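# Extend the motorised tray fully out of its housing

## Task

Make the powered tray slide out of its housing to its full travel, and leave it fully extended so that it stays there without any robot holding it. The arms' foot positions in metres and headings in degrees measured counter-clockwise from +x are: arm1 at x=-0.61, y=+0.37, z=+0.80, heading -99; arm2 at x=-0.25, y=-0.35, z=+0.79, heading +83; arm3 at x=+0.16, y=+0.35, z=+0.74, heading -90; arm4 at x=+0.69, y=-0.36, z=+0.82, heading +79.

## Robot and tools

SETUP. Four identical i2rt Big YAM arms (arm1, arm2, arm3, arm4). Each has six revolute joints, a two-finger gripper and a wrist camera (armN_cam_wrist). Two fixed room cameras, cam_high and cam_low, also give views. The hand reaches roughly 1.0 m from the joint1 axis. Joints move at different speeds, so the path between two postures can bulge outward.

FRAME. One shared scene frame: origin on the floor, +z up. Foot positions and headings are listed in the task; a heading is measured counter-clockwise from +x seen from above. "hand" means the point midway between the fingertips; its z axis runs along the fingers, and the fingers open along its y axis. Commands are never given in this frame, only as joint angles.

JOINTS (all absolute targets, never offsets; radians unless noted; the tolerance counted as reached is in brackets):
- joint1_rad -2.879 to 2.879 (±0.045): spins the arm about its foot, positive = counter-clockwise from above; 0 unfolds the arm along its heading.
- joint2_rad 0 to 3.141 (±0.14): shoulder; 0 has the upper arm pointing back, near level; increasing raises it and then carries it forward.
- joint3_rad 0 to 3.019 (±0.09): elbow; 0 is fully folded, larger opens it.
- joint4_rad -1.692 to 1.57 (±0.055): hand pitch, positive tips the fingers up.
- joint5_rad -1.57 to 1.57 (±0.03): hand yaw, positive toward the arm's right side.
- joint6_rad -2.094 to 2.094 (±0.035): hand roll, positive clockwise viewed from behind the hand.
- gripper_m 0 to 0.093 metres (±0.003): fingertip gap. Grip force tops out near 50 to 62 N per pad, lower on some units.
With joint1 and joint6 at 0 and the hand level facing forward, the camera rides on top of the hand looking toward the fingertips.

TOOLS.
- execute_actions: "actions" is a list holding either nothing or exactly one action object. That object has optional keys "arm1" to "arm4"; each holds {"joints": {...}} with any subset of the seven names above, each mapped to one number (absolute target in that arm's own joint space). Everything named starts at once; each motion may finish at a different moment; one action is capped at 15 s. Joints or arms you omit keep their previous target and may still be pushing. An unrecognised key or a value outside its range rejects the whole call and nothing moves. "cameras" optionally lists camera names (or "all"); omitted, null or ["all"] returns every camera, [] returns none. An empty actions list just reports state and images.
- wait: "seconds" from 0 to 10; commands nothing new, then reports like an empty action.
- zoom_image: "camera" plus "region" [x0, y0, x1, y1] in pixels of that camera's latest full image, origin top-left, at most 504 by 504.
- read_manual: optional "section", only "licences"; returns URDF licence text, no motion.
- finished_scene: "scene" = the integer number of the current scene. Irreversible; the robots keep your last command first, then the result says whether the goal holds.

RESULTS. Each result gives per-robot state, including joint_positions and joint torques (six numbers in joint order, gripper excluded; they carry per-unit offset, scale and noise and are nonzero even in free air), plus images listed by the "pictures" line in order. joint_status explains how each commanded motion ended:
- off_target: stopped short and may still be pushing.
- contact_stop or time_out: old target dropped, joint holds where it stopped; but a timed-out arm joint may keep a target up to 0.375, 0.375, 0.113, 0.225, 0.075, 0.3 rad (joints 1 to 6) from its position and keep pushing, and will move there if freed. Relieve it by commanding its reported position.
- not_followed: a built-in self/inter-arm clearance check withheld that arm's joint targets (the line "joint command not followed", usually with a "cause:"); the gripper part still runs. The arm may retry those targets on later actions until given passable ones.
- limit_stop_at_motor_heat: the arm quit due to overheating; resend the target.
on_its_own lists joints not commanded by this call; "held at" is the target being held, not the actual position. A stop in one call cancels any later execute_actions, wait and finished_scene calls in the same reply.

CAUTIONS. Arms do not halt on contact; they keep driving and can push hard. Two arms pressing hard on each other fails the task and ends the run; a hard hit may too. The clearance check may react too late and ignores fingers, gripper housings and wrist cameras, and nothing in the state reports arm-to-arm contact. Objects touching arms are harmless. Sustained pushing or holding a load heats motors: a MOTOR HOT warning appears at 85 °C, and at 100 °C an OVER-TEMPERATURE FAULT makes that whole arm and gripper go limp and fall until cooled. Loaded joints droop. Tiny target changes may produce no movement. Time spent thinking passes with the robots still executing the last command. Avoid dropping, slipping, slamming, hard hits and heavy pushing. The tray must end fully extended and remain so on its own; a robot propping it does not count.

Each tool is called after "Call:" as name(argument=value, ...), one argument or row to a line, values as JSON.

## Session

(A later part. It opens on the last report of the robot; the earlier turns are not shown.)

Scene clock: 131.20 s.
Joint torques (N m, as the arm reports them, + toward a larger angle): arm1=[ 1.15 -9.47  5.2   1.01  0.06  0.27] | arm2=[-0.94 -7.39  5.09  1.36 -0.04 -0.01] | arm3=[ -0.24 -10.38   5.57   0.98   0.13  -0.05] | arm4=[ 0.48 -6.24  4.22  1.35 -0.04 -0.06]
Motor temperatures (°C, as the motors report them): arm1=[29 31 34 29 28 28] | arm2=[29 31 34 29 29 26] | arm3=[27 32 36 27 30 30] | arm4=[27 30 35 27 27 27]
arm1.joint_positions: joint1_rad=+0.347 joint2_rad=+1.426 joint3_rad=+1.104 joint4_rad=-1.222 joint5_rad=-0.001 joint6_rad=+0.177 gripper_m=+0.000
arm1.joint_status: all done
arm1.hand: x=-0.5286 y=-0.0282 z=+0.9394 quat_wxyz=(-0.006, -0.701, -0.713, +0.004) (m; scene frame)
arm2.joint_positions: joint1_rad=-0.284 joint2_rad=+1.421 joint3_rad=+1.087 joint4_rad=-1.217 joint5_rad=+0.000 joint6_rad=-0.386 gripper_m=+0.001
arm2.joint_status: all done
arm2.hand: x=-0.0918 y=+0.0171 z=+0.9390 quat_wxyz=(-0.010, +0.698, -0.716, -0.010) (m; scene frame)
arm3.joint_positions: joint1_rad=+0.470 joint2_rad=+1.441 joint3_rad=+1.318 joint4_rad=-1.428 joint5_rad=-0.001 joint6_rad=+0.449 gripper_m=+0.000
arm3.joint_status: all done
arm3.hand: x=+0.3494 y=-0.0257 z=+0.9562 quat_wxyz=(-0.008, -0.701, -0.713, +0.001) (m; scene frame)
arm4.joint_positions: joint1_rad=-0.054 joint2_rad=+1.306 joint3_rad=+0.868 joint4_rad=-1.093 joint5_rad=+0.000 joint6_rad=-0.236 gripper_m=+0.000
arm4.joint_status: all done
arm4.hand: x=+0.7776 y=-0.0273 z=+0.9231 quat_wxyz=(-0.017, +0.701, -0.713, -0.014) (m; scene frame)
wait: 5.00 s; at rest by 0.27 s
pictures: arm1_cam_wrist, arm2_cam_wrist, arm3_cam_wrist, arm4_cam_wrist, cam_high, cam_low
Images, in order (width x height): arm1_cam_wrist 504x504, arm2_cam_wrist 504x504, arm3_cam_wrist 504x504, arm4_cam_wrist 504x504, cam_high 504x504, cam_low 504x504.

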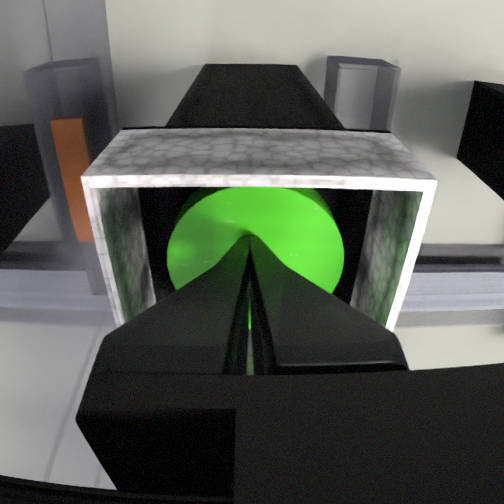

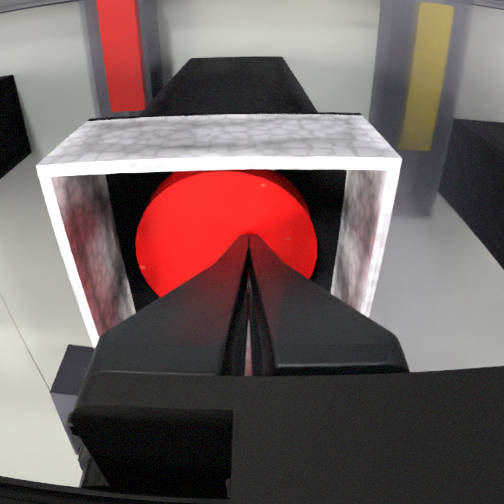

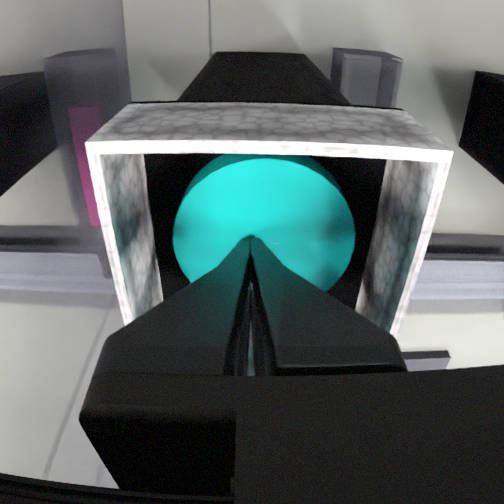

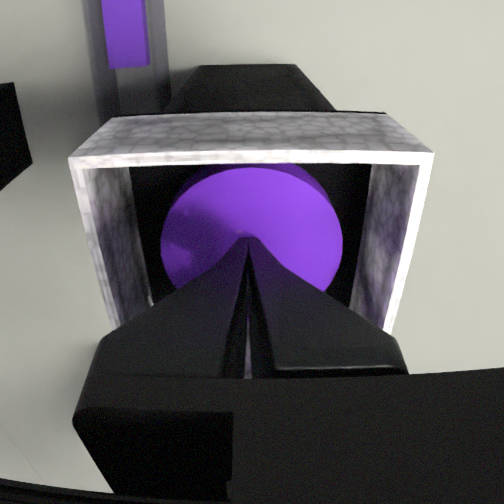

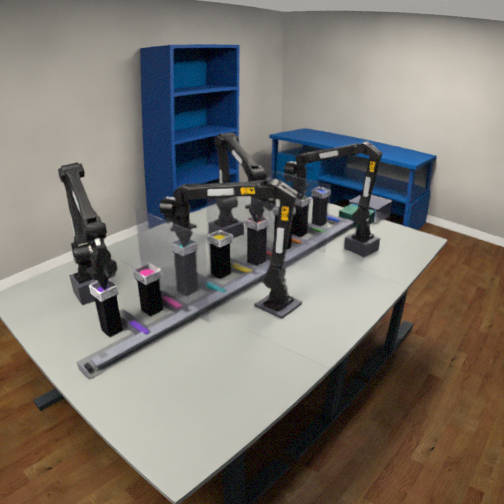

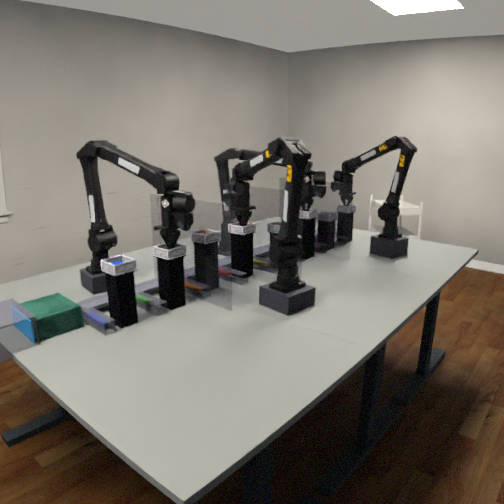

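Call:
wait(
  seconds=10,
)

Call:
wait(
  seconds=10,
)

Scene clock: 143.63 s.
Joint torques (N m, as the arm reports them, + toward a larger angle): arm1=[ 1.47 -9.49  4.91  0.86  0.08  0.24] | arm2=[-0.94 -7.36  5.1   1.36 -0.04  0.  ] | arm3=[ -0.19 -10.54   5.63   0.99   0.12  -0.04] | arm4=[ 0.4  -6.12  4.25  1.35 -0.04 -0.06]
Motor temperatures (°C, as the motors report them): arm1=[29 31 33 29 28 28] | arm2=[29 31 33 29 29 26] | arm3=[27 32 35 27 30 30] | arm4=[27 30 34 27 27 27]
arm1.joint_positions: joint1_rad=+0.347 joint2_rad=+1.426 joint3_rad=+1.104 joint4_rad=-1.222 joint5_rad=-0.001 joint6_rad=+0.177 gripper_m=+0.000
arm1.joint_status: all done
arm1.hand: x=-0.5286 y=-0.0282 z=+0.9394 quat_wxyz=(-0.006, -0.701, -0.713, +0.004) (m; scene frame)
arm2.joint_positions: joint1_rad=-0.284 joint2_rad=+1.421 joint3_rad=+1.087 joint4_rad=-1.217 joint5_rad=+0.000 joint6_rad=-0.386 gripper_m=+0.001
arm2.joint_status: all done
arm2.hand: x=-0.0918 y=+0.0171 z=+0.9390 quat_wxyz=(-0.010, +0.698, -0.716, -0.010) (m; scene frame)
arm3.joint_positions: joint1_rad=+0.470 joint2_rad=+1.441 joint3_rad=+1.318 joint4_rad=-1.428 joint5_rad=-0.001 joint6_rad=+0.449 gripper_m=+0.000
arm3.joint_status: all done
arm3.hand: x=+0.3494 y=-0.0257 z=+0.9562 quat_wxyz=(-0.008, -0.701, -0.713, +0.001) (m; scene frame)
arm4.joint_positions: joint1_rad=-0.054 joint2_rad=+1.306 joint3_rad=+0.868 joint4_rad=-1.093 joint5_rad=+0.000 joint6_rad=-0.236 gripper_m=+0.000
arm4.joint_status: all done
arm4.hand: x=+0.7776 y=-0.0273 z=+0.9231 quat_wxyz=(-0.017, +0.701, -0.713, -0.014) (m; scene frame)
wait: 10.00 s; at rest from the start
pictures: arm1_cam_wrist, arm2_cam_wrist, arm3_cam_wrist, arm4_cam_wrist, cam_high, cam_low
Images, in order (width x height): arm1_cam_wrist 504x504, arm2_cam_wrist 504x504, arm3_cam_wrist 504x504, arm4_cam_wrist 504x504, cam_high 504x504, cam_low 504x504.

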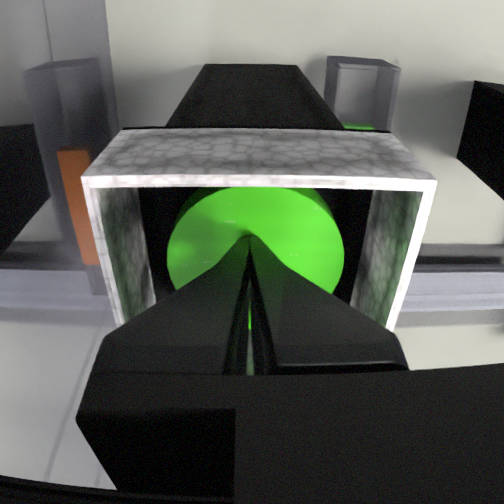

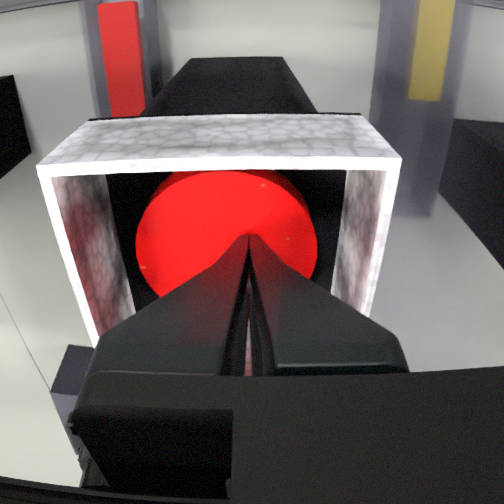

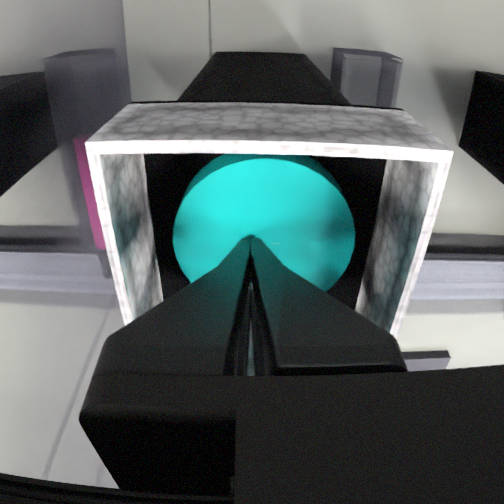

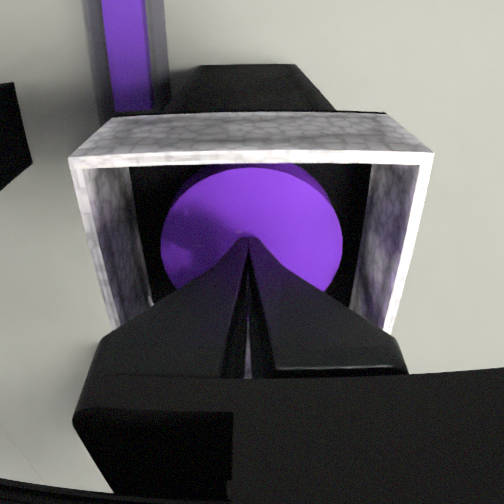

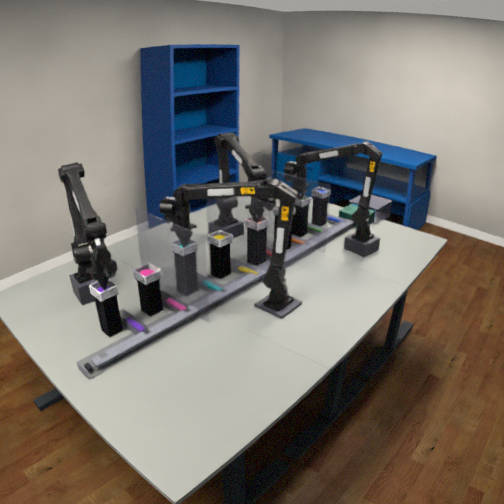

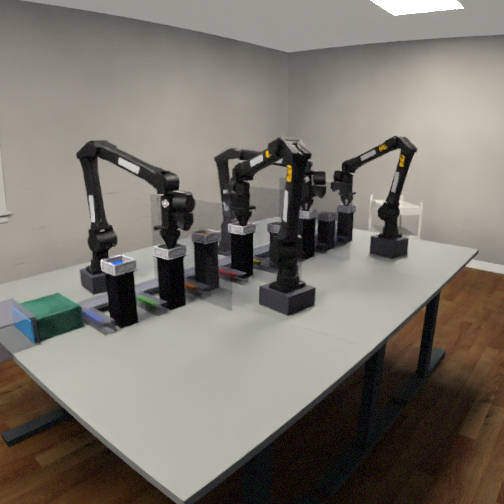

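Scene clock: 153.63 s.
Joint torques (N m, as the arm reports them, + toward a larger angle): arm1=[ 1.23 -9.63  5.19  0.99  0.06  0.24] | arm2=[-0.99 -7.4   5.09  1.36 -0.04 -0.01] | arm3=[ -0.36 -10.43   5.63   0.88   0.12  -0.04] | arm4=[ 0.49 -6.2   4.22  1.36 -0.04 -0.07]
Motor temperatures (°C, as the motors report them): arm1=[29 31 33 29 28 28] | arm2=[29 31 33 29 29 26] | arm3=[27 32 35 27 30 30] | arm4=[27 30 33 27 27 27]
arm1.joint_positions: joint1_rad=+0.347 joint2_rad=+1.426 joint3_rad=+1.104 joint4_rad=-1.222 joint5_rad=-0.001 joint6_rad=+0.177 gripper_m=+0.000
arm1.joint_status: all done
arm1.hand: x=-0.5286 y=-0.0282 z=+0.9394 quat_wxyz=(-0.006, -0.701, -0.713, +0.004) (m; scene frame)
arm2.joint_positions: joint1_rad=-0.284 joint2_rad=+1.421 joint3_rad=+1.087 joint4_rad=-1.217 joint5_rad=+0.000 joint6_rad=-0.386 gripper_m=+0.001
arm2.joint_status: all done
arm2.hand: x=-0.0918 y=+0.0171 z=+0.9390 quat_wxyz=(-0.010, +0.698, -0.716, -0.010) (m; scene frame)
arm3.joint_positions: joint1_rad=+0.470 joint2_rad=+1.441 joint3_rad=+1.318 joint4_rad=-1.428 joint5_rad=-0.001 joint6_rad=+0.449 gripper_m=+0.000
arm3.joint_status: all done
arm3.hand: x=+0.3494 y=-0.0257 z=+0.9562 quat_wxyz=(-0.008, -0.701, -0.713, +0.001) (m; scene frame)
arm4.joint_positions: joint1_rad=-0.054 joint2_rad=+1.306 joint3_rad=+0.868 joint4_rad=-1.093 joint5_rad=+0.000 joint6_rad=-0.236 gripper_m=+0.000
arm4.joint_status: all done
arm4.hand: x=+0.7776 y=-0.0273 z=+0.9231 quat_wxyz=(-0.017, +0.701, -0.713, -0.014) (m; scene frame)
wait: 10.00 s; at rest by 0.27 s
pictures: arm1_cam_wrist, arm2_cam_wrist, arm3_cam_wrist, arm4_cam_wrist, cam_high, cam_low
Images, in order (width x height): arm1_cam_wrist 504x504, arm2_cam_wrist 504x504, arm3_cam_wrist 504x504, arm4_cam_wrist 504x504, cam_high 504x504, cam_low 504x504.

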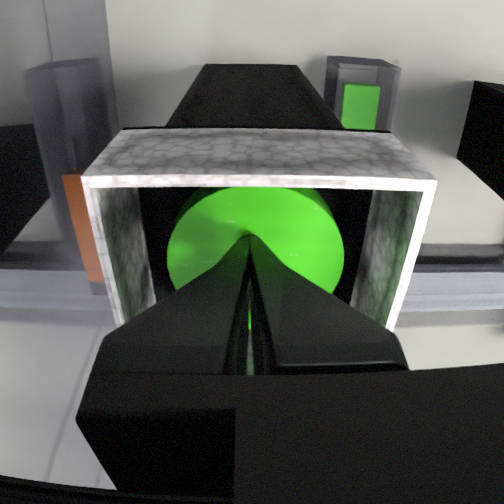

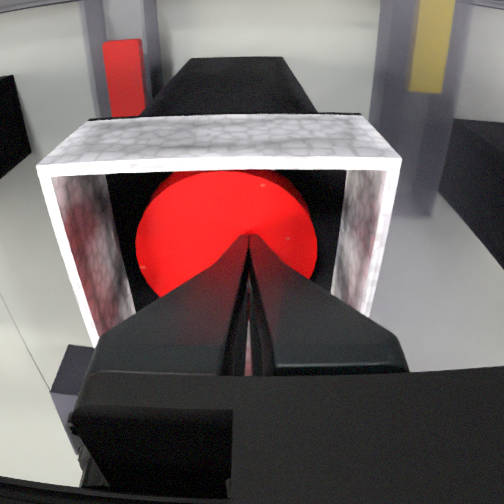

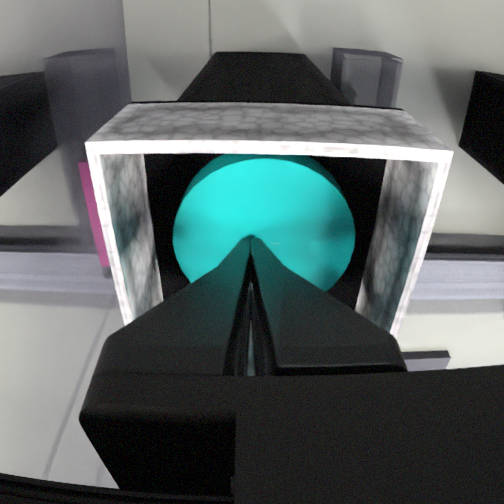

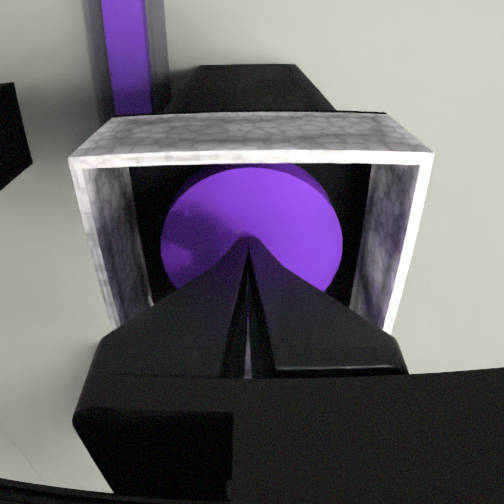

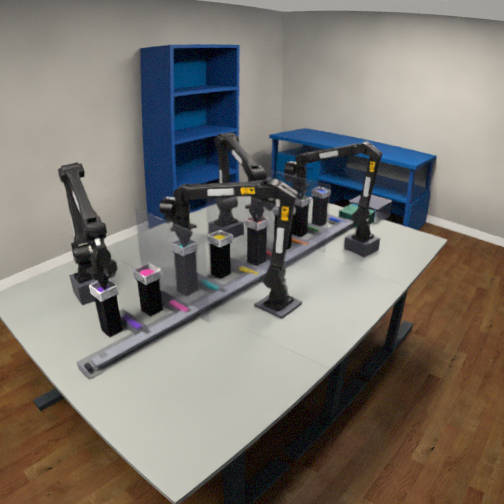

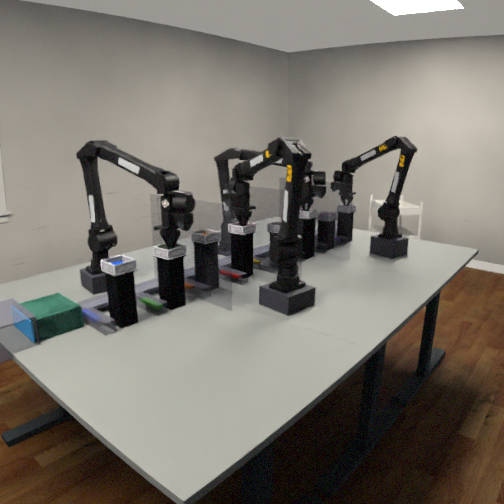

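Call:
execute_actions(
  actions=[
    {"arm1":{"joints":{"joint2_rad":1.41,"joint3_rad":1.26,"joint4_rad":-1.39}},"arm2":{"joints":{"joint2_rad":1.36,"joint3_rad":1.22,"joint4_rad":-1.39}},"arm3":{"joints":{"joint2_rad":1.45,"joint3_rad":1.48,"joint4_rad":-1.57}},"arm4":{"joints":{"joint2_rad":1.31,"joint3_rad":1.04,"joint4_rad":-1.27}}},
  ],
  cameras=[],
)

Call:
execute_actions(
  actions=[
    {"arm1":{"joints":{"joint1_rad":-0.19,"joint6_rad":0,"joint2_rad":1.45,"joint3_rad":1.3}},"arm2":{"joints":{"joint1_rad":0.31,"joint2_rad":1.32,"joint3_rad":1.13,"joint6_rad":0.2}},"arm3":{"joints":{"joint1_rad":-0.08,"joint2_rad":1.34,"joint3_rad":1.33,"joint6_rad":0}},"arm4":{"joints":{"joint1_rad":0.585,"joint6_rad":0.4}}},
  ],
  cameras=[],
)

Call:
execute_actions(
  actions=[
    {"arm1":{"joints":{"joint2_rad":1.51,"joint3_rad":1.09,"joint4_rad":-1.19}},"arm2":{"joints":{"joint2_rad":1.38,"joint3_rad":0.97,"joint4_rad":-1.19}},"arm3":{"joints":{"joint2_rad":1.385,"joint3_rad":1.08,"joint4_rad":-1.29}},"arm4":{"joints":{"joint2_rad":1.43,"joint3_rad":0.85,"joint4_rad":-1.03}}},
  ],
  cameras=[],
)

Call:
wait(
  seconds=10,
)

Call:
wait(
  seconds=10,
)

Scene clock: 170.40 s.
Joint torques (N m, as the arm reports them, + toward a larger angle): arm1=[  0.99 -12.94  12.73  -0.19   0.07   0.25] | arm2=[-1.   -8.55 11.48  0.15 -0.05 -0.01] | arm3=[ -0.58 -12.78  11.01   0.02   0.12  -0.05] | arm4=[ 0.66 -9.23 10.86  0.21 -0.05 -0.07]
Motor temperatures (°C, as the motors report them): arm1=[29 31 33 29 28 28] | arm2=[29 31 33 29 29 26] | arm3=[27 32 35 27 30 30] | arm4=[27 30 33 27 27 27]
arm1.joint_positions: joint1_rad=+0.347 joint2_rad=+1.410 joint3_rad=+1.209 joint4_rad=-1.377 joint5_rad=-0.001 joint6_rad=+0.177 gripper_m=+0.000
arm1.joint_status: all done
arm1.hand: x=-0.5289 y=-0.0262 z=+0.9840 quat_wxyz=(+0.008, -0.701, -0.713, -0.005) (m; scene frame)
arm2.joint_positions: joint1_rad=-0.284 joint2_rad=+1.365 joint3_rad=+1.174 joint4_rad=-1.383 joint5_rad=+0.000 joint6_rad=-0.386 gripper_m=+0.001
arm2.joint_status: all done
arm2.hand: x=-0.0965 y=+0.0046 z=+0.9914 quat_wxyz=(+0.001, +0.698, -0.716, -0.006) (m; scene frame)
arm3.joint_positions: joint1_rad=+0.470 joint2_rad=+1.436 joint3_rad=+1.448 joint4_rad=-1.555 joint5_rad=-0.001 joint6_rad=+0.449 gripper_m=+0.000
arm3.joint_status: all done
arm3.hand: x=+0.3508 y=-0.0287 z=+1.0076 quat_wxyz=(-0.012, -0.701, -0.713, +0.003) (m; scene frame)
arm4.joint_positions: joint1_rad=-0.054 joint2_rad=+1.299 joint3_rad=+1.005 joint4_rad=-1.260 joint5_rad=+0.000 joint6_rad=-0.236 gripper_m=+0.000
arm4.joint_status: all done
arm4.hand: x=+0.7807 y=-0.0166 z=+0.9742 quat_wxyz=(-0.007, +0.701, -0.713, -0.008) (m; scene frame)
pictures: none
No camera images: the call's "cameras" was empty. Leave "cameras" out to get every camera's image.

Scene clock: 172.03 s.
Joint torques (N m, as the arm reports them, + toward a larger angle): arm1=[  1.32 -12.5   13.26   0.01   0.02  -0.03] | arm2=[-1.8  -9.2   7.23  0.24  0.01  0.27] | arm3=[  0.5  -11.38   8.09   0.11   0.09  -0.3 ] | arm4=[ 1.84 -9.11 10.82  0.16  0.03  0.17]
Motor temperatures (°C, as the motors report them): arm1=[29 31 34 29 28 28] | arm2=[29 31 33 29 29 26] | arm3=[27 32 36 27 30 30] | arm4=[27 30 35 27 27 27]
arm1.joint_positions: joint1_rad=-0.194 joint2_rad=+1.445 joint3_rad=+1.242 joint4_rad=-1.379 joint5_rad=+0.001 joint6_rad=+0.014 gripper_m=+0.000
arm1.joint_status: all done
arm1.hand: x=-0.7470 y=-0.0211 z=+0.9836 quat_wxyz=(+0.009, -0.822, -0.569, -0.006) (m; scene frame)
arm2.joint_positions: joint1_rad=+0.314 joint2_rad=+1.326 joint3_rad=+1.141 joint4_rad=-1.384 joint5_rad=+0.000 joint6_rad=+0.185 gripper_m=+0.001
arm2.joint_status: all done
arm2.hand: x=-0.3195 y=+0.0171 z=+0.9948 quat_wxyz=(-0.001, +0.708, -0.706, -0.007) (m; scene frame)
arm3.joint_positions: joint1_rad=-0.083 joint2_rad=+1.332 joint3_rad=+1.337 joint4_rad=-1.557 joint5_rad=-0.001 joint6_rad=+0.011 gripper_m=+0.000
arm3.joint_status: all done
arm3.hand: x=+0.1256 y=-0.0301 z=+1.0048 quat_wxyz=(-0.006, -0.741, -0.671, +0.006) (m; scene frame)
arm4.joint_positions: joint1_rad=+0.579 joint2_rad=+1.299 joint3_rad=+1.005 joint4_rad=-1.260 joint5_rad=+0.000 joint6_rad=+0.386 gripper_m=+0.000
arm4.joint_status: all done
arm4.hand: x=+0.5602 y=-0.0304 z=+0.9752 quat_wxyz=(-0.003, +0.705, -0.709, -0.011) (m; scene frame)
pictures: none
No camera images: the call's "cameras" was empty. Leave "cameras" out to get every camera's image.

Scene clock: 172.97 s.
Joint torques (N m, as the arm reports them, + toward a larger angle): arm1=[ 0.93 -9.44  4.74  1.02  0.01 -0.07] | arm2=[-1.77 -5.37  4.91  1.94  0.    0.3 ] | arm3=[ 1.02 -8.36  5.52  1.95  0.11 -0.31] | arm4=[ 1.68 -7.67  4.59  1.74  0.    0.16]
Motor temperatures (°C, as the motors report them): arm1=[29 31 34 29 28 28] | arm2=[29 31 33 29 29 26] | arm3=[27 32 36 27 30 30] | arm4=[27 30 35 27 27 27]
arm1.joint_positions: joint1_rad=-0.194 joint2_rad=+1.470 joint3_rad=+1.137 joint4_rad=-1.204 joint5_rad=+0.001 joint6_rad=+0.014 gripper_m=+0.000
arm1.joint_status: all done
arm1.hand: x=-0.7497 y=-0.0277 z=+0.9351 quat_wxyz=(-0.004, -0.822, -0.569, +0.012) (m; scene frame)
arm2.joint_positions: joint1_rad=+0.314 joint2_rad=+1.342 joint3_rad=+1.010 joint4_rad=-1.220 joint5_rad=+0.000 joint6_rad=+0.186 gripper_m=+0.001
arm2.joint_status: all done
arm2.hand: x=-0.3192 y=+0.0137 z=+0.9411 quat_wxyz=(-0.006, +0.708, -0.706, -0.014) (m; scene frame)
arm3.joint_positions: joint1_rad=-0.083 joint2_rad=+1.341 joint3_rad=+1.117 joint4_rad=-1.321 joint5_rad=-0.001 joint6_rad=+0.011 gripper_m=+0.000
arm3.joint_status: all done
arm3.hand: x=+0.1261 y=-0.0256 z=+0.9179 quat_wxyz=(-0.008, -0.741, -0.671, +0.008) (m; scene frame)
arm4.joint_positions: joint1_rad=+0.579 joint2_rad=+1.389 joint3_rad=+0.889 joint4_rad=-1.051 joint5_rad=+0.000 joint6_rad=+0.387 gripper_m=+0.000
arm4.joint_status: all done
arm4.hand: x=+0.5580 y=-0.0254 z=+0.9047 quat_wxyz=(-0.004, +0.705, -0.709, -0.012) (m; scene frame)
pictures: none
No camera images: the call's "cameras" was empty. Leave "cameras" out to get every camera's image.

Scene clock: 182.97 s.
Joint torques (N m, as the arm reports them, + toward a larger angle): arm1=[  1.76 -10.     4.86   1.05   0.05  -0.03] | arm2=[-1.76 -5.38  4.89  1.95  0.    0.31] | arm3=[ 1.1  -8.3   5.51  1.96  0.08 -0.29] | arm4=[ 1.64 -7.46  4.63  1.68  0.    0.17]
Motor temperatures (°C, as the motors report them): arm1=[29 31 33 29 28 28] | arm2=[29 31 33 29 29 26] | arm3=[27 32 35 27 30 30] | arm4=[27 30 34 27 27 27]
arm1.joint_positions: joint1_rad=-0.194 joint2_rad=+1.470 joint3_rad=+1.137 joint4_rad=-1.204 joint5_rad=+0.001 joint6_rad=+0.014 gripper_m=+0.000
arm1.joint_status: all done
arm1.hand: x=-0.7497 y=-0.0277 z=+0.9351 quat_wxyz=(-0.004, -0.822, -0.569, +0.012) (m; scene frame)
arm2.joint_positions: joint1_rad=+0.314 joint2_rad=+1.342 joint3_rad=+1.010 joint4_rad=-1.220 joint5_rad=+0.000 joint6_rad=+0.186 gripper_m=+0.001
arm2.joint_status: all done
arm2.hand: x=-0.3192 y=+0.0137 z=+0.9411 quat_wxyz=(-0.006, +0.708, -0.706, -0.014) (m; scene frame)
arm3.joint_positions: joint1_rad=-0.083 joint2_rad=+1.341 joint3_rad=+1.117 joint4_rad=-1.321 joint5_rad=-0.001 joint6_rad=+0.011 gripper_m=+0.000
arm3.joint_status: all done
arm3.hand: x=+0.1261 y=-0.0256 z=+0.9179 quat_wxyz=(-0.008, -0.741, -0.671, +0.008) (m; scene frame)
arm4.joint_positions: joint1_rad=+0.579 joint2_rad=+1.389 joint3_rad=+0.889 joint4_rad=-1.051 joint5_rad=+0.000 joint6_rad=+0.387 gripper_m=+0.000
arm4.joint_status: all done
arm4.hand: x=+0.5580 y=-0.0254 z=+0.9047 quat_wxyz=(-0.004, +0.705, -0.709, -0.012) (m; scene frame)
wait: 10.00 s; at rest by 0.27 s
pictures: arm1_cam_wrist, arm2_cam_wrist, arm3_cam_wrist, arm4_cam_wrist, cam_high, cam_low
Images, in order (width x height): arm1_cam_wrist 504x504, arm2_cam_wrist 504x504, arm3_cam_wrist 504x504, arm4_cam_wrist 504x504, cam_high 504x504, cam_low 504x504.

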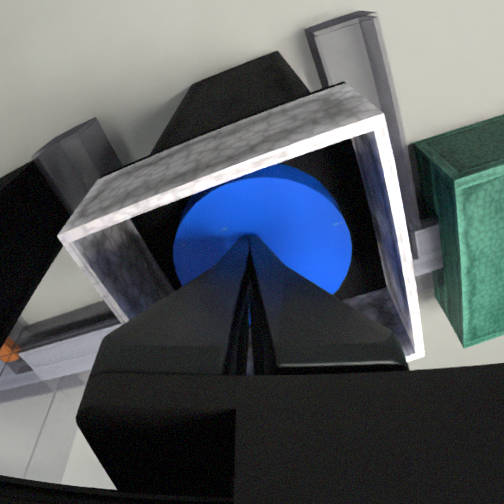

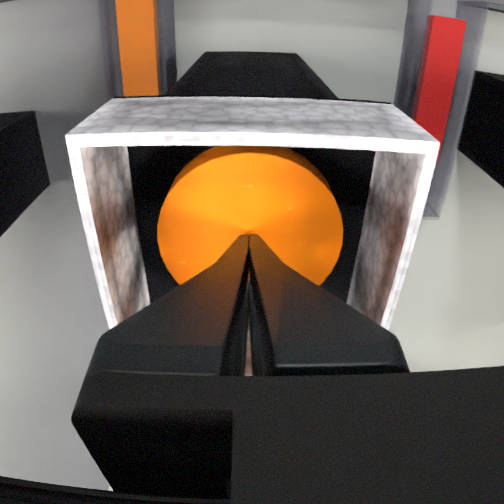

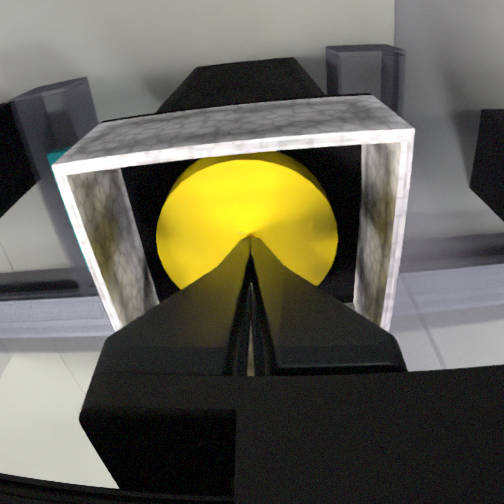

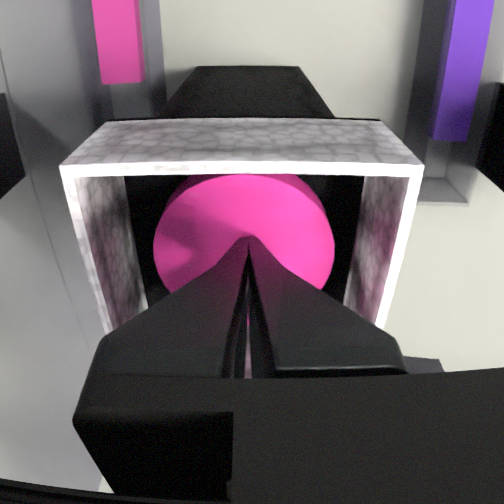

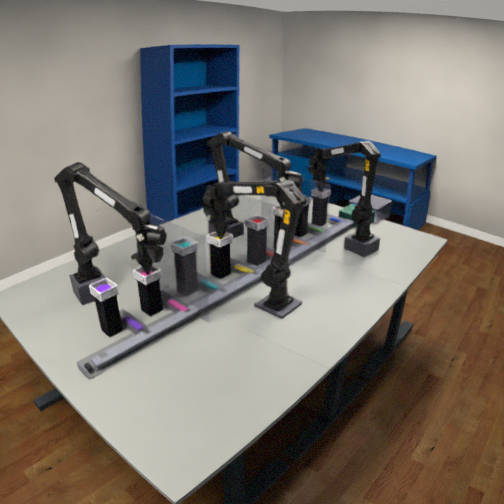

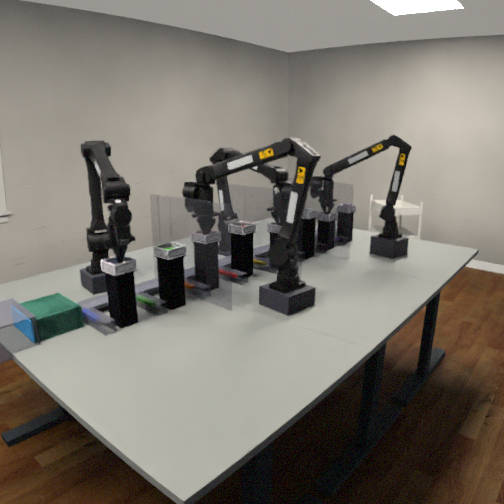

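Scene clock: 192.97 s.
Joint torques (N m, as the arm reports them, + toward a larger angle): arm1=[  2.74 -10.16   4.67   1.2    0.03  -0.03] | arm2=[-1.83 -5.32  4.92  1.93 -0.01  0.3 ] | arm3=[ 0.85 -8.35  5.53  2.    0.12 -0.31] | arm4=[ 1.77 -7.5   4.64  1.72 -0.01  0.18]
Motor temperatures (°C, as the motors report them): arm1=[29 31 33 29 28 28] | arm2=[29 31 33 29 29 26] | arm3=[27 32 35 27 30 30] | arm4=[27 30 34 27 27 27]
arm1.joint_positions: joint1_rad=-0.194 joint2_rad=+1.470 joint3_rad=+1.137 joint4_rad=-1.204 joint5_rad=+0.001 joint6_rad=+0.014 gripper_m=+0.000
arm1.joint_status: all done
arm1.hand: x=-0.7497 y=-0.0277 z=+0.9351 quat_wxyz=(-0.004, -0.822, -0.569, +0.012) (m; scene frame)
arm2.joint_positions: joint1_rad=+0.314 joint2_rad=+1.342 joint3_rad=+1.010 joint4_rad=-1.220 joint5_rad=+0.000 joint6_rad=+0.186 gripper_m=+0.001
arm2.joint_status: all done
arm2.hand: x=-0.3192 y=+0.0137 z=+0.9411 quat_wxyz=(-0.006, +0.708, -0.706, -0.014) (m; scene frame)
arm3.joint_positions: joint1_rad=-0.083 joint2_rad=+1.341 joint3_rad=+1.117 joint4_rad=-1.321 joint5_rad=-0.001 joint6_rad=+0.011 gripper_m=+0.000
arm3.joint_status: all done
arm3.hand: x=+0.1261 y=-0.0256 z=+0.9179 quat_wxyz=(-0.008, -0.741, -0.671, +0.008) (m; scene frame)
arm4.joint_positions: joint1_rad=+0.579 joint2_rad=+1.389 joint3_rad=+0.889 joint4_rad=-1.051 joint5_rad=+0.000 joint6_rad=+0.387 gripper_m=+0.000
arm4.joint_status: all done
arm4.hand: x=+0.5580 y=-0.0254 z=+0.9047 quat_wxyz=(-0.004, +0.705, -0.709, -0.012) (m; scene frame)
wait: 10.00 s; at rest by 0.27 s
pictures: arm1_cam_wrist, arm2_cam_wrist, arm3_cam_wrist, arm4_cam_wrist, cam_high, cam_low
Images, in order (width x height): arm1_cam_wrist 504x504, arm2_cam_wrist 504x504, arm3_cam_wrist 504x504, arm4_cam_wrist 504x504, cam_high 504x504, cam_low 504x504.

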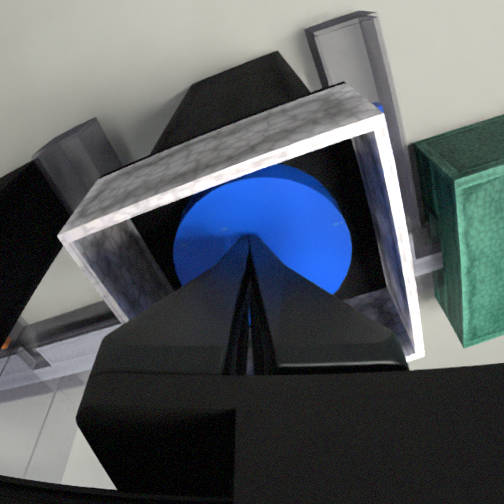

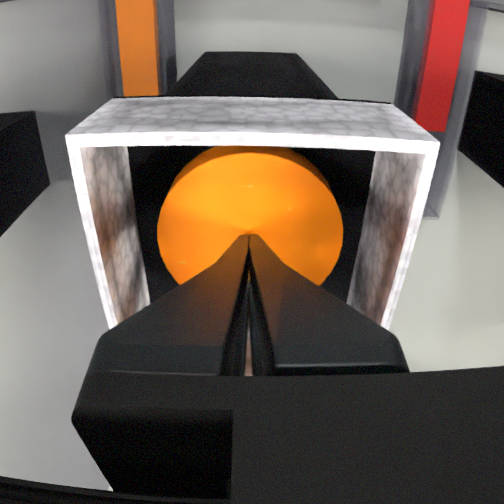

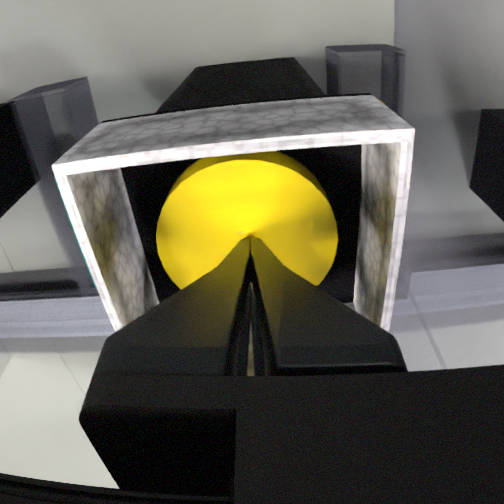

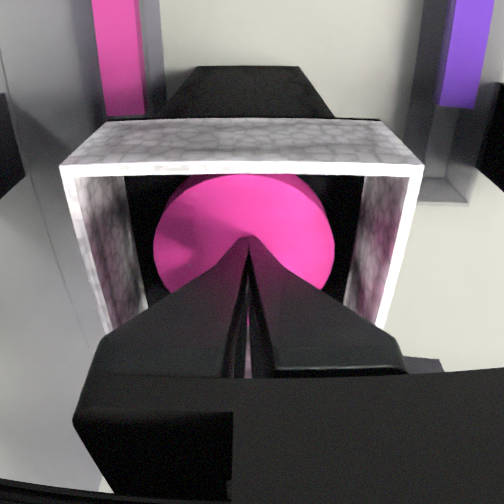

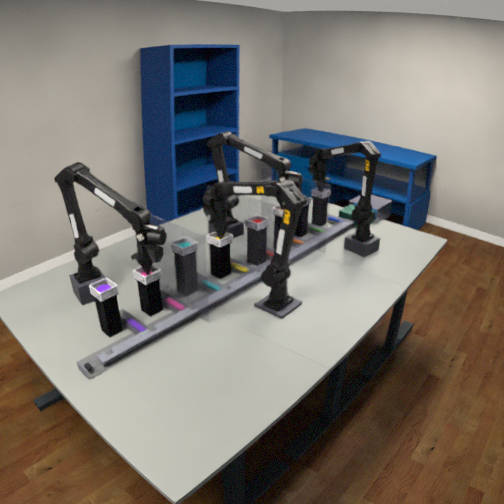

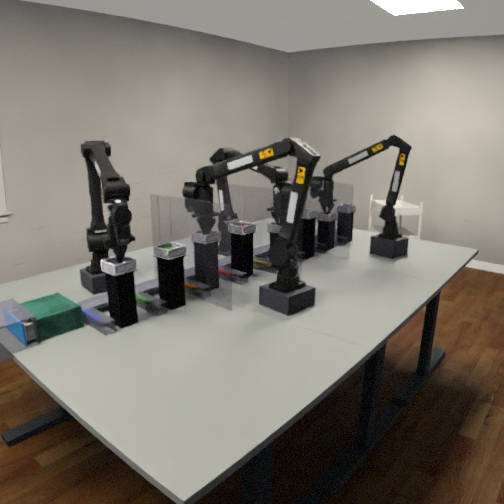

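Call:
execute_actions(
  actions=[
    {"arm1":{"joints":{"joint2_rad":1.45,"joint3_rad":1.32,"joint4_rad":-1.39}},"arm2":{"joints":{"joint2_rad":1.32,"joint3_rad":1.18,"joint4_rad":-1.39}},"arm3":{"joints":{"joint2_rad":1.34,"joint3_rad":1.28,"joint4_rad":-1.5}},"arm4":{"joints":{"joint2_rad":1.33,"joint3_rad":1.04,"joint4_rad":-1.24}}},
  ],
  cameras=["cam_low","arm1_cam_wrist"],
)

Call:
wait(
  seconds=10,
)

Call:
wait(
  seconds=10,
)

Call:
zoom_image(
  camera="cam_high",
  region=[60, 180, 420, 390],
)

Scene clock: 203.33 s.
Joint torques (N m, as the arm reports them, + toward a larger angle): arm1=[  1.27 -13.65  12.75  -0.18   0.04  -0.03] | arm2=[-1.78 -8.35 11.43  0.16  0.    0.31] | arm3=[  0.81 -11.55  10.99  -0.1    0.09  -0.3 ] | arm4=[  1.72 -10.06  10.62   0.18  -0.01   0.18]
Motor temperatures (°C, as the motors report them): arm1=[29 31 33 29 28 28] | arm2=[29 31 33 29 29 26] | arm3=[27 32 36 27 30 30] | arm4=[27 30 34 27 27 27]
arm1.joint_positions: joint1_rad=-0.194 joint2_rad=+1.453 joint3_rad=+1.272 joint4_rad=-1.376 joint5_rad=+0.001 joint6_rad=+0.014 gripper_m=+0.000
arm1.joint_status: all done
arm1.hand: x=-0.7506 y=-0.0314 z=+0.9913 quat_wxyz=(+0.002, -0.822, -0.569, +0.004) (m; scene frame)
arm2.joint_positions: joint1_rad=+0.314 joint2_rad=+1.327 joint3_rad=+1.134 joint4_rad=-1.382 joint5_rad=+0.000 joint6_rad=+0.186 gripper_m=+0.001
arm2.joint_status: all done
arm2.hand: x=-0.3192 y=+0.0154 z=+0.9919 quat_wxyz=(+0.001, +0.708, -0.706, -0.004) (m; scene frame)
arm3.joint_positions: joint1_rad=-0.083 joint2_rad=+1.333 joint3_rad=+1.247 joint4_rad=-1.485 joint5_rad=-0.001 joint6_rad=+0.011 gripper_m=+0.000
arm3.joint_status: all done
arm3.hand: x=+0.1262 y=-0.0246 z=+0.9698 quat_wxyz=(+0.001, -0.741, -0.672, -0.002) (m; scene frame)
arm4.joint_positions: joint1_rad=+0.579 joint2_rad=+1.324 joint3_rad=+1.007 joint4_rad=-1.230 joint5_rad=+0.000 joint6_rad=+0.387 gripper_m=+0.000
arm4.joint_status: all done
arm4.hand: x=+0.5569 y=-0.0222 z=+0.9679 quat_wxyz=(-0.005, +0.705, -0.709, -0.014) (m; scene frame)
pictures: arm1_cam_wrist, cam_low
Images, in order (width x height): arm1_cam_wrist 504x504, cam_low 504x504.

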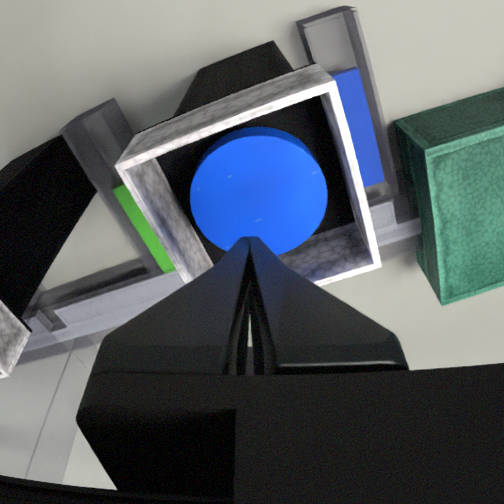

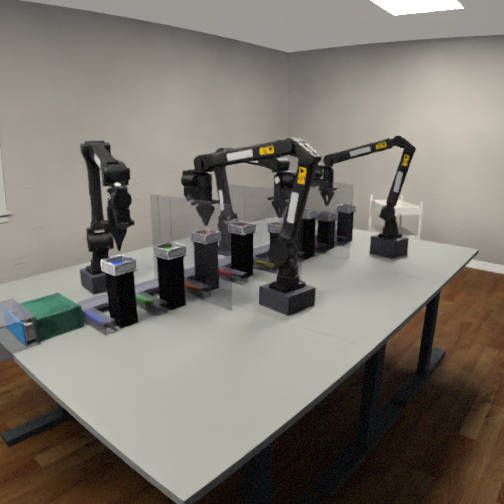

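Scene clock: 213.33 s.
Joint torques (N m, as the arm reports them, + toward a larger angle): arm1=[  1.59 -12.95  12.57  -0.08   0.06  -0.08] | arm2=[-1.8  -9.21 11.25  0.19  0.    0.31] | arm3=[  0.74 -11.25  11.01  -0.13   0.1   -0.32] | arm4=[ 1.75 -9.94 10.61  0.2  -0.01  0.18]
Motor temperatures (°C, as the motors report them): arm1=[29 32 38 29 28 28] | arm2=[29 32 38 29 29 26] | arm3=[27 32 40 27 30 30] | arm4=[27 31 39 27 27 27]
arm1.joint_positions: joint1_rad=-0.194 joint2_rad=+1.453 joint3_rad=+1.272 joint4_rad=-1.376 joint5_rad=+0.001 joint6_rad=+0.014 gripper_m=+0.000
arm1.joint_status: all done
arm1.hand: x=-0.7506 y=-0.0314 z=+0.9913 quat_wxyz=(+0.002, -0.822, -0.569, +0.004) (m; scene frame)
arm2.joint_positions: joint1_rad=+0.314 joint2_rad=+1.327 joint3_rad=+1.134 joint4_rad=-1.382 joint5_rad=+0.000 joint6_rad=+0.186 gripper_m=+0.001
arm2.joint_status: all done
arm2.hand: x=-0.3192 y=+0.0154 z=+0.9919 quat_wxyz=(+0.001, +0.708, -0.706, -0.004) (m; scene frame)
arm3.joint_positions: joint1_rad=-0.083 joint2_rad=+1.333 joint3_rad=+1.247 joint4_rad=-1.485 joint5_rad=-0.001 joint6_rad=+0.011 gripper_m=+0.000
arm3.joint_status: all done
arm3.hand: x=+0.1262 y=-0.0246 z=+0.9698 quat_wxyz=(+0.001, -0.741, -0.672, -0.002) (m; scene frame)
arm4.joint_positions: joint1_rad=+0.579 joint2_rad=+1.324 joint3_rad=+1.007 joint4_rad=-1.230 joint5_rad=+0.000 joint6_rad=+0.387 gripper_m=+0.000
arm4.joint_status: all done
arm4.hand: x=+0.5569 y=-0.0222 z=+0.9679 quat_wxyz=(-0.005, +0.705, -0.709, -0.014) (m; scene frame)
wait: 10.00 s; at rest by 0.27 s
pictures: arm1_cam_wrist, arm2_cam_wrist, arm3_cam_wrist, arm4_cam_wrist, cam_high, cam_low
Images, in order (width x height): arm1_cam_wrist 504x504, arm2_cam_wrist 504x504, arm3_cam_wrist 504x504, arm4_cam_wrist 504x504, cam_high 504x504, cam_low 504x504.

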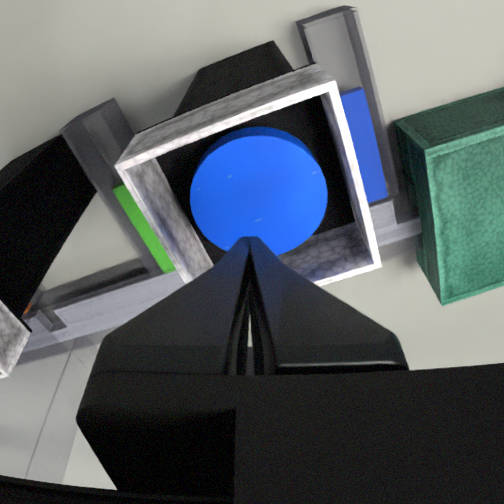

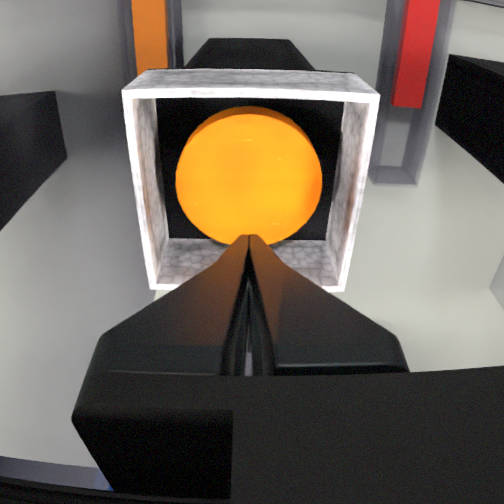

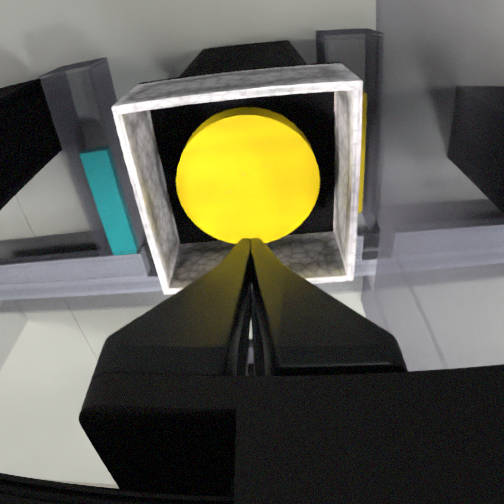

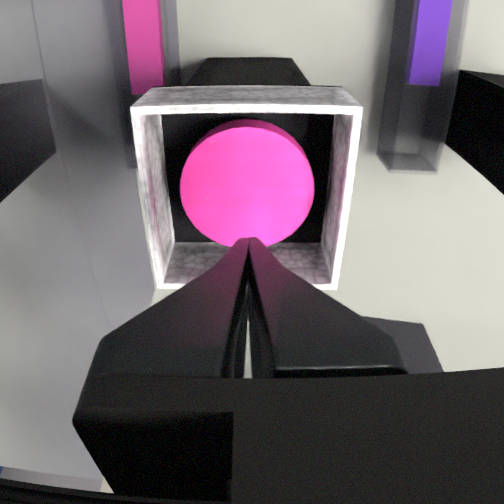

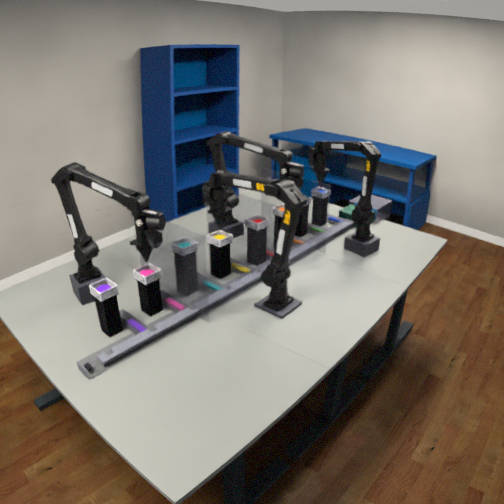

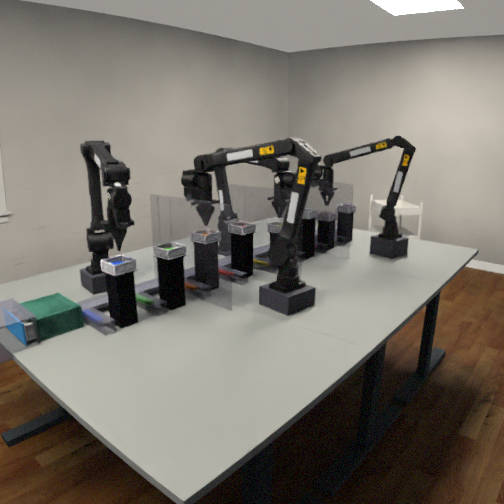

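Scene clock: 223.33 s.
Joint torques (N m, as the arm reports them, + toward a larger angle): arm1=[  1.98 -13.57  12.52  -0.15   0.    -0.08] | arm2=[-1.83 -9.18 11.26  0.18  0.    0.31] | arm3=[  0.53 -11.65  11.01  -0.14   0.08  -0.32] | arm4=[  1.69 -10.05  10.66   0.19   0.     0.17]
Motor temperatures (°C, as the motors report them): arm1=[29 33 40 29 28 28] | arm2=[29 32 40 29 29 26] | arm3=[27 33 43 27 30 30] | arm4=[27 31 41 27 27 27]
arm1.joint_positions: joint1_rad=-0.194 joint2_rad=+1.453 joint3_rad=+1.272 joint4_rad=-1.376 joint5_rad=+0.001 joint6_rad=+0.014 gripper_m=+0.000
arm1.joint_status: all done
arm1.hand: x=-0.7506 y=-0.0314 z=+0.9913 quat_wxyz=(+0.002, -0.822, -0.569, +0.004) (m; scene frame)
arm2.joint_positions: joint1_rad=+0.314 joint2_rad=+1.327 joint3_rad=+1.134 joint4_rad=-1.382 joint5_rad=+0.000 joint6_rad=+0.186 gripper_m=+0.001
arm2.joint_status: all done
arm2.hand: x=-0.3192 y=+0.0154 z=+0.9919 quat_wxyz=(+0.001, +0.708, -0.706, -0.004) (m; scene frame)
arm3.joint_positions: joint1_rad=-0.083 joint2_rad=+1.333 joint3_rad=+1.247 joint4_rad=-1.485 joint5_rad=-0.001 joint6_rad=+0.011 gripper_m=+0.000
arm3.joint_status: all done
arm3.hand: x=+0.1262 y=-0.0246 z=+0.9698 quat_wxyz=(+0.001, -0.741, -0.672, -0.002) (m; scene frame)
arm4.joint_positions: joint1_rad=+0.579 joint2_rad=+1.324 joint3_rad=+1.007 joint4_rad=-1.230 joint5_rad=+0.000 joint6_rad=+0.387 gripper_m=+0.000
arm4.joint_status: all done
arm4.hand: x=+0.5569 y=-0.0222 z=+0.9679 quat_wxyz=(-0.005, +0.705, -0.709, -0.014) (m; scene frame)
wait: 10.00 s; at rest by 0.27 s
pictures: arm1_cam_wrist, arm2_cam_wrist, arm3_cam_wrist, arm4_cam_wrist, cam_high, cam_low
Images, in order (width x height): arm1_cam_wrist 504x504, arm2_cam_wrist 504x504, arm3_cam_wrist 504x504, arm4_cam_wrist 504x504, cam_high 504x504, cam_low 504x504.

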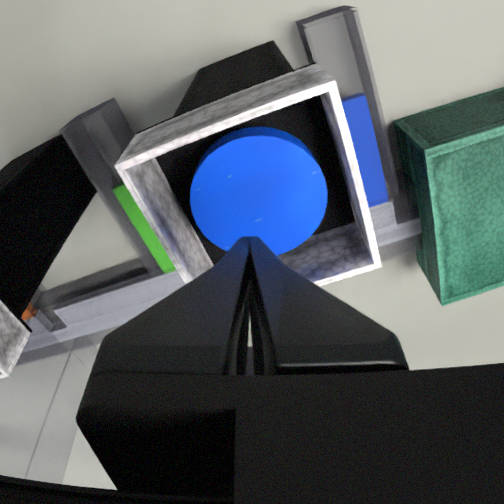

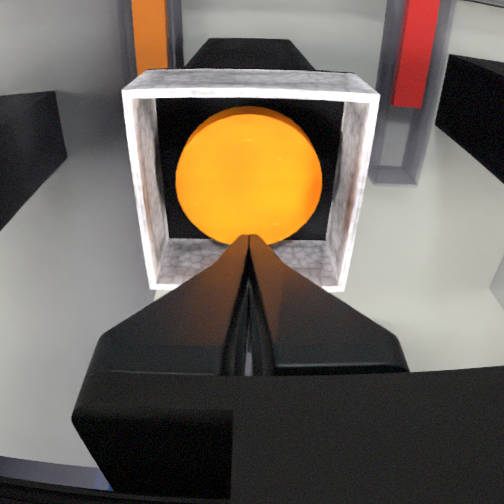

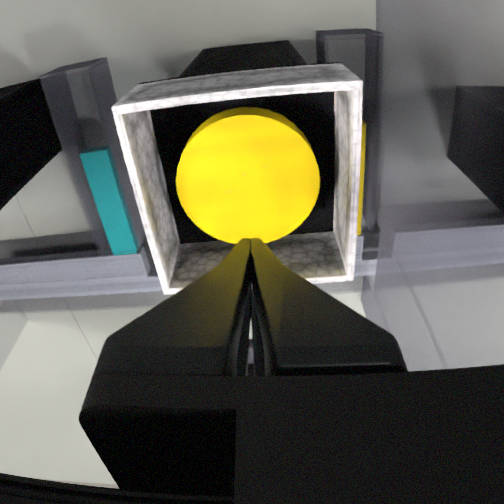

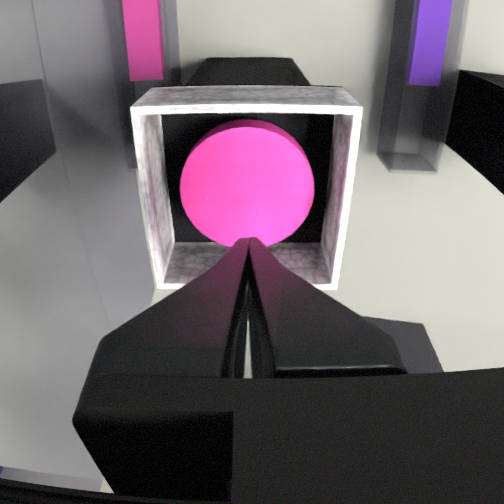

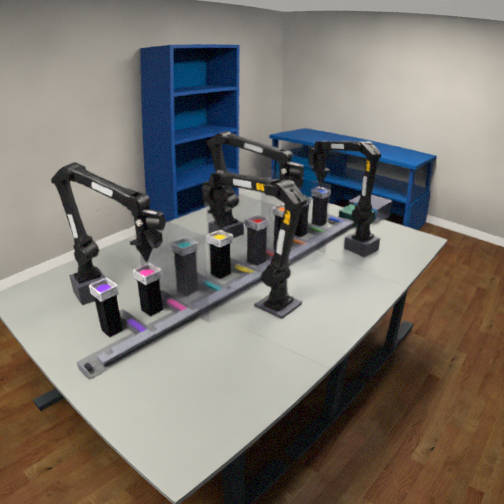

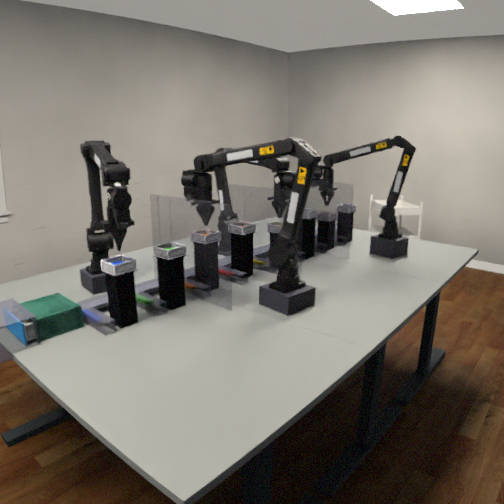

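Region (60, 180, 420, 390) of cam_high's 504x504 image, scaled by 1.400, with more detail than that image has; it fills the top 294 rows of this view, and the rest is white.

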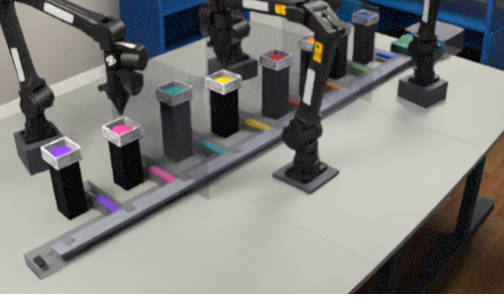

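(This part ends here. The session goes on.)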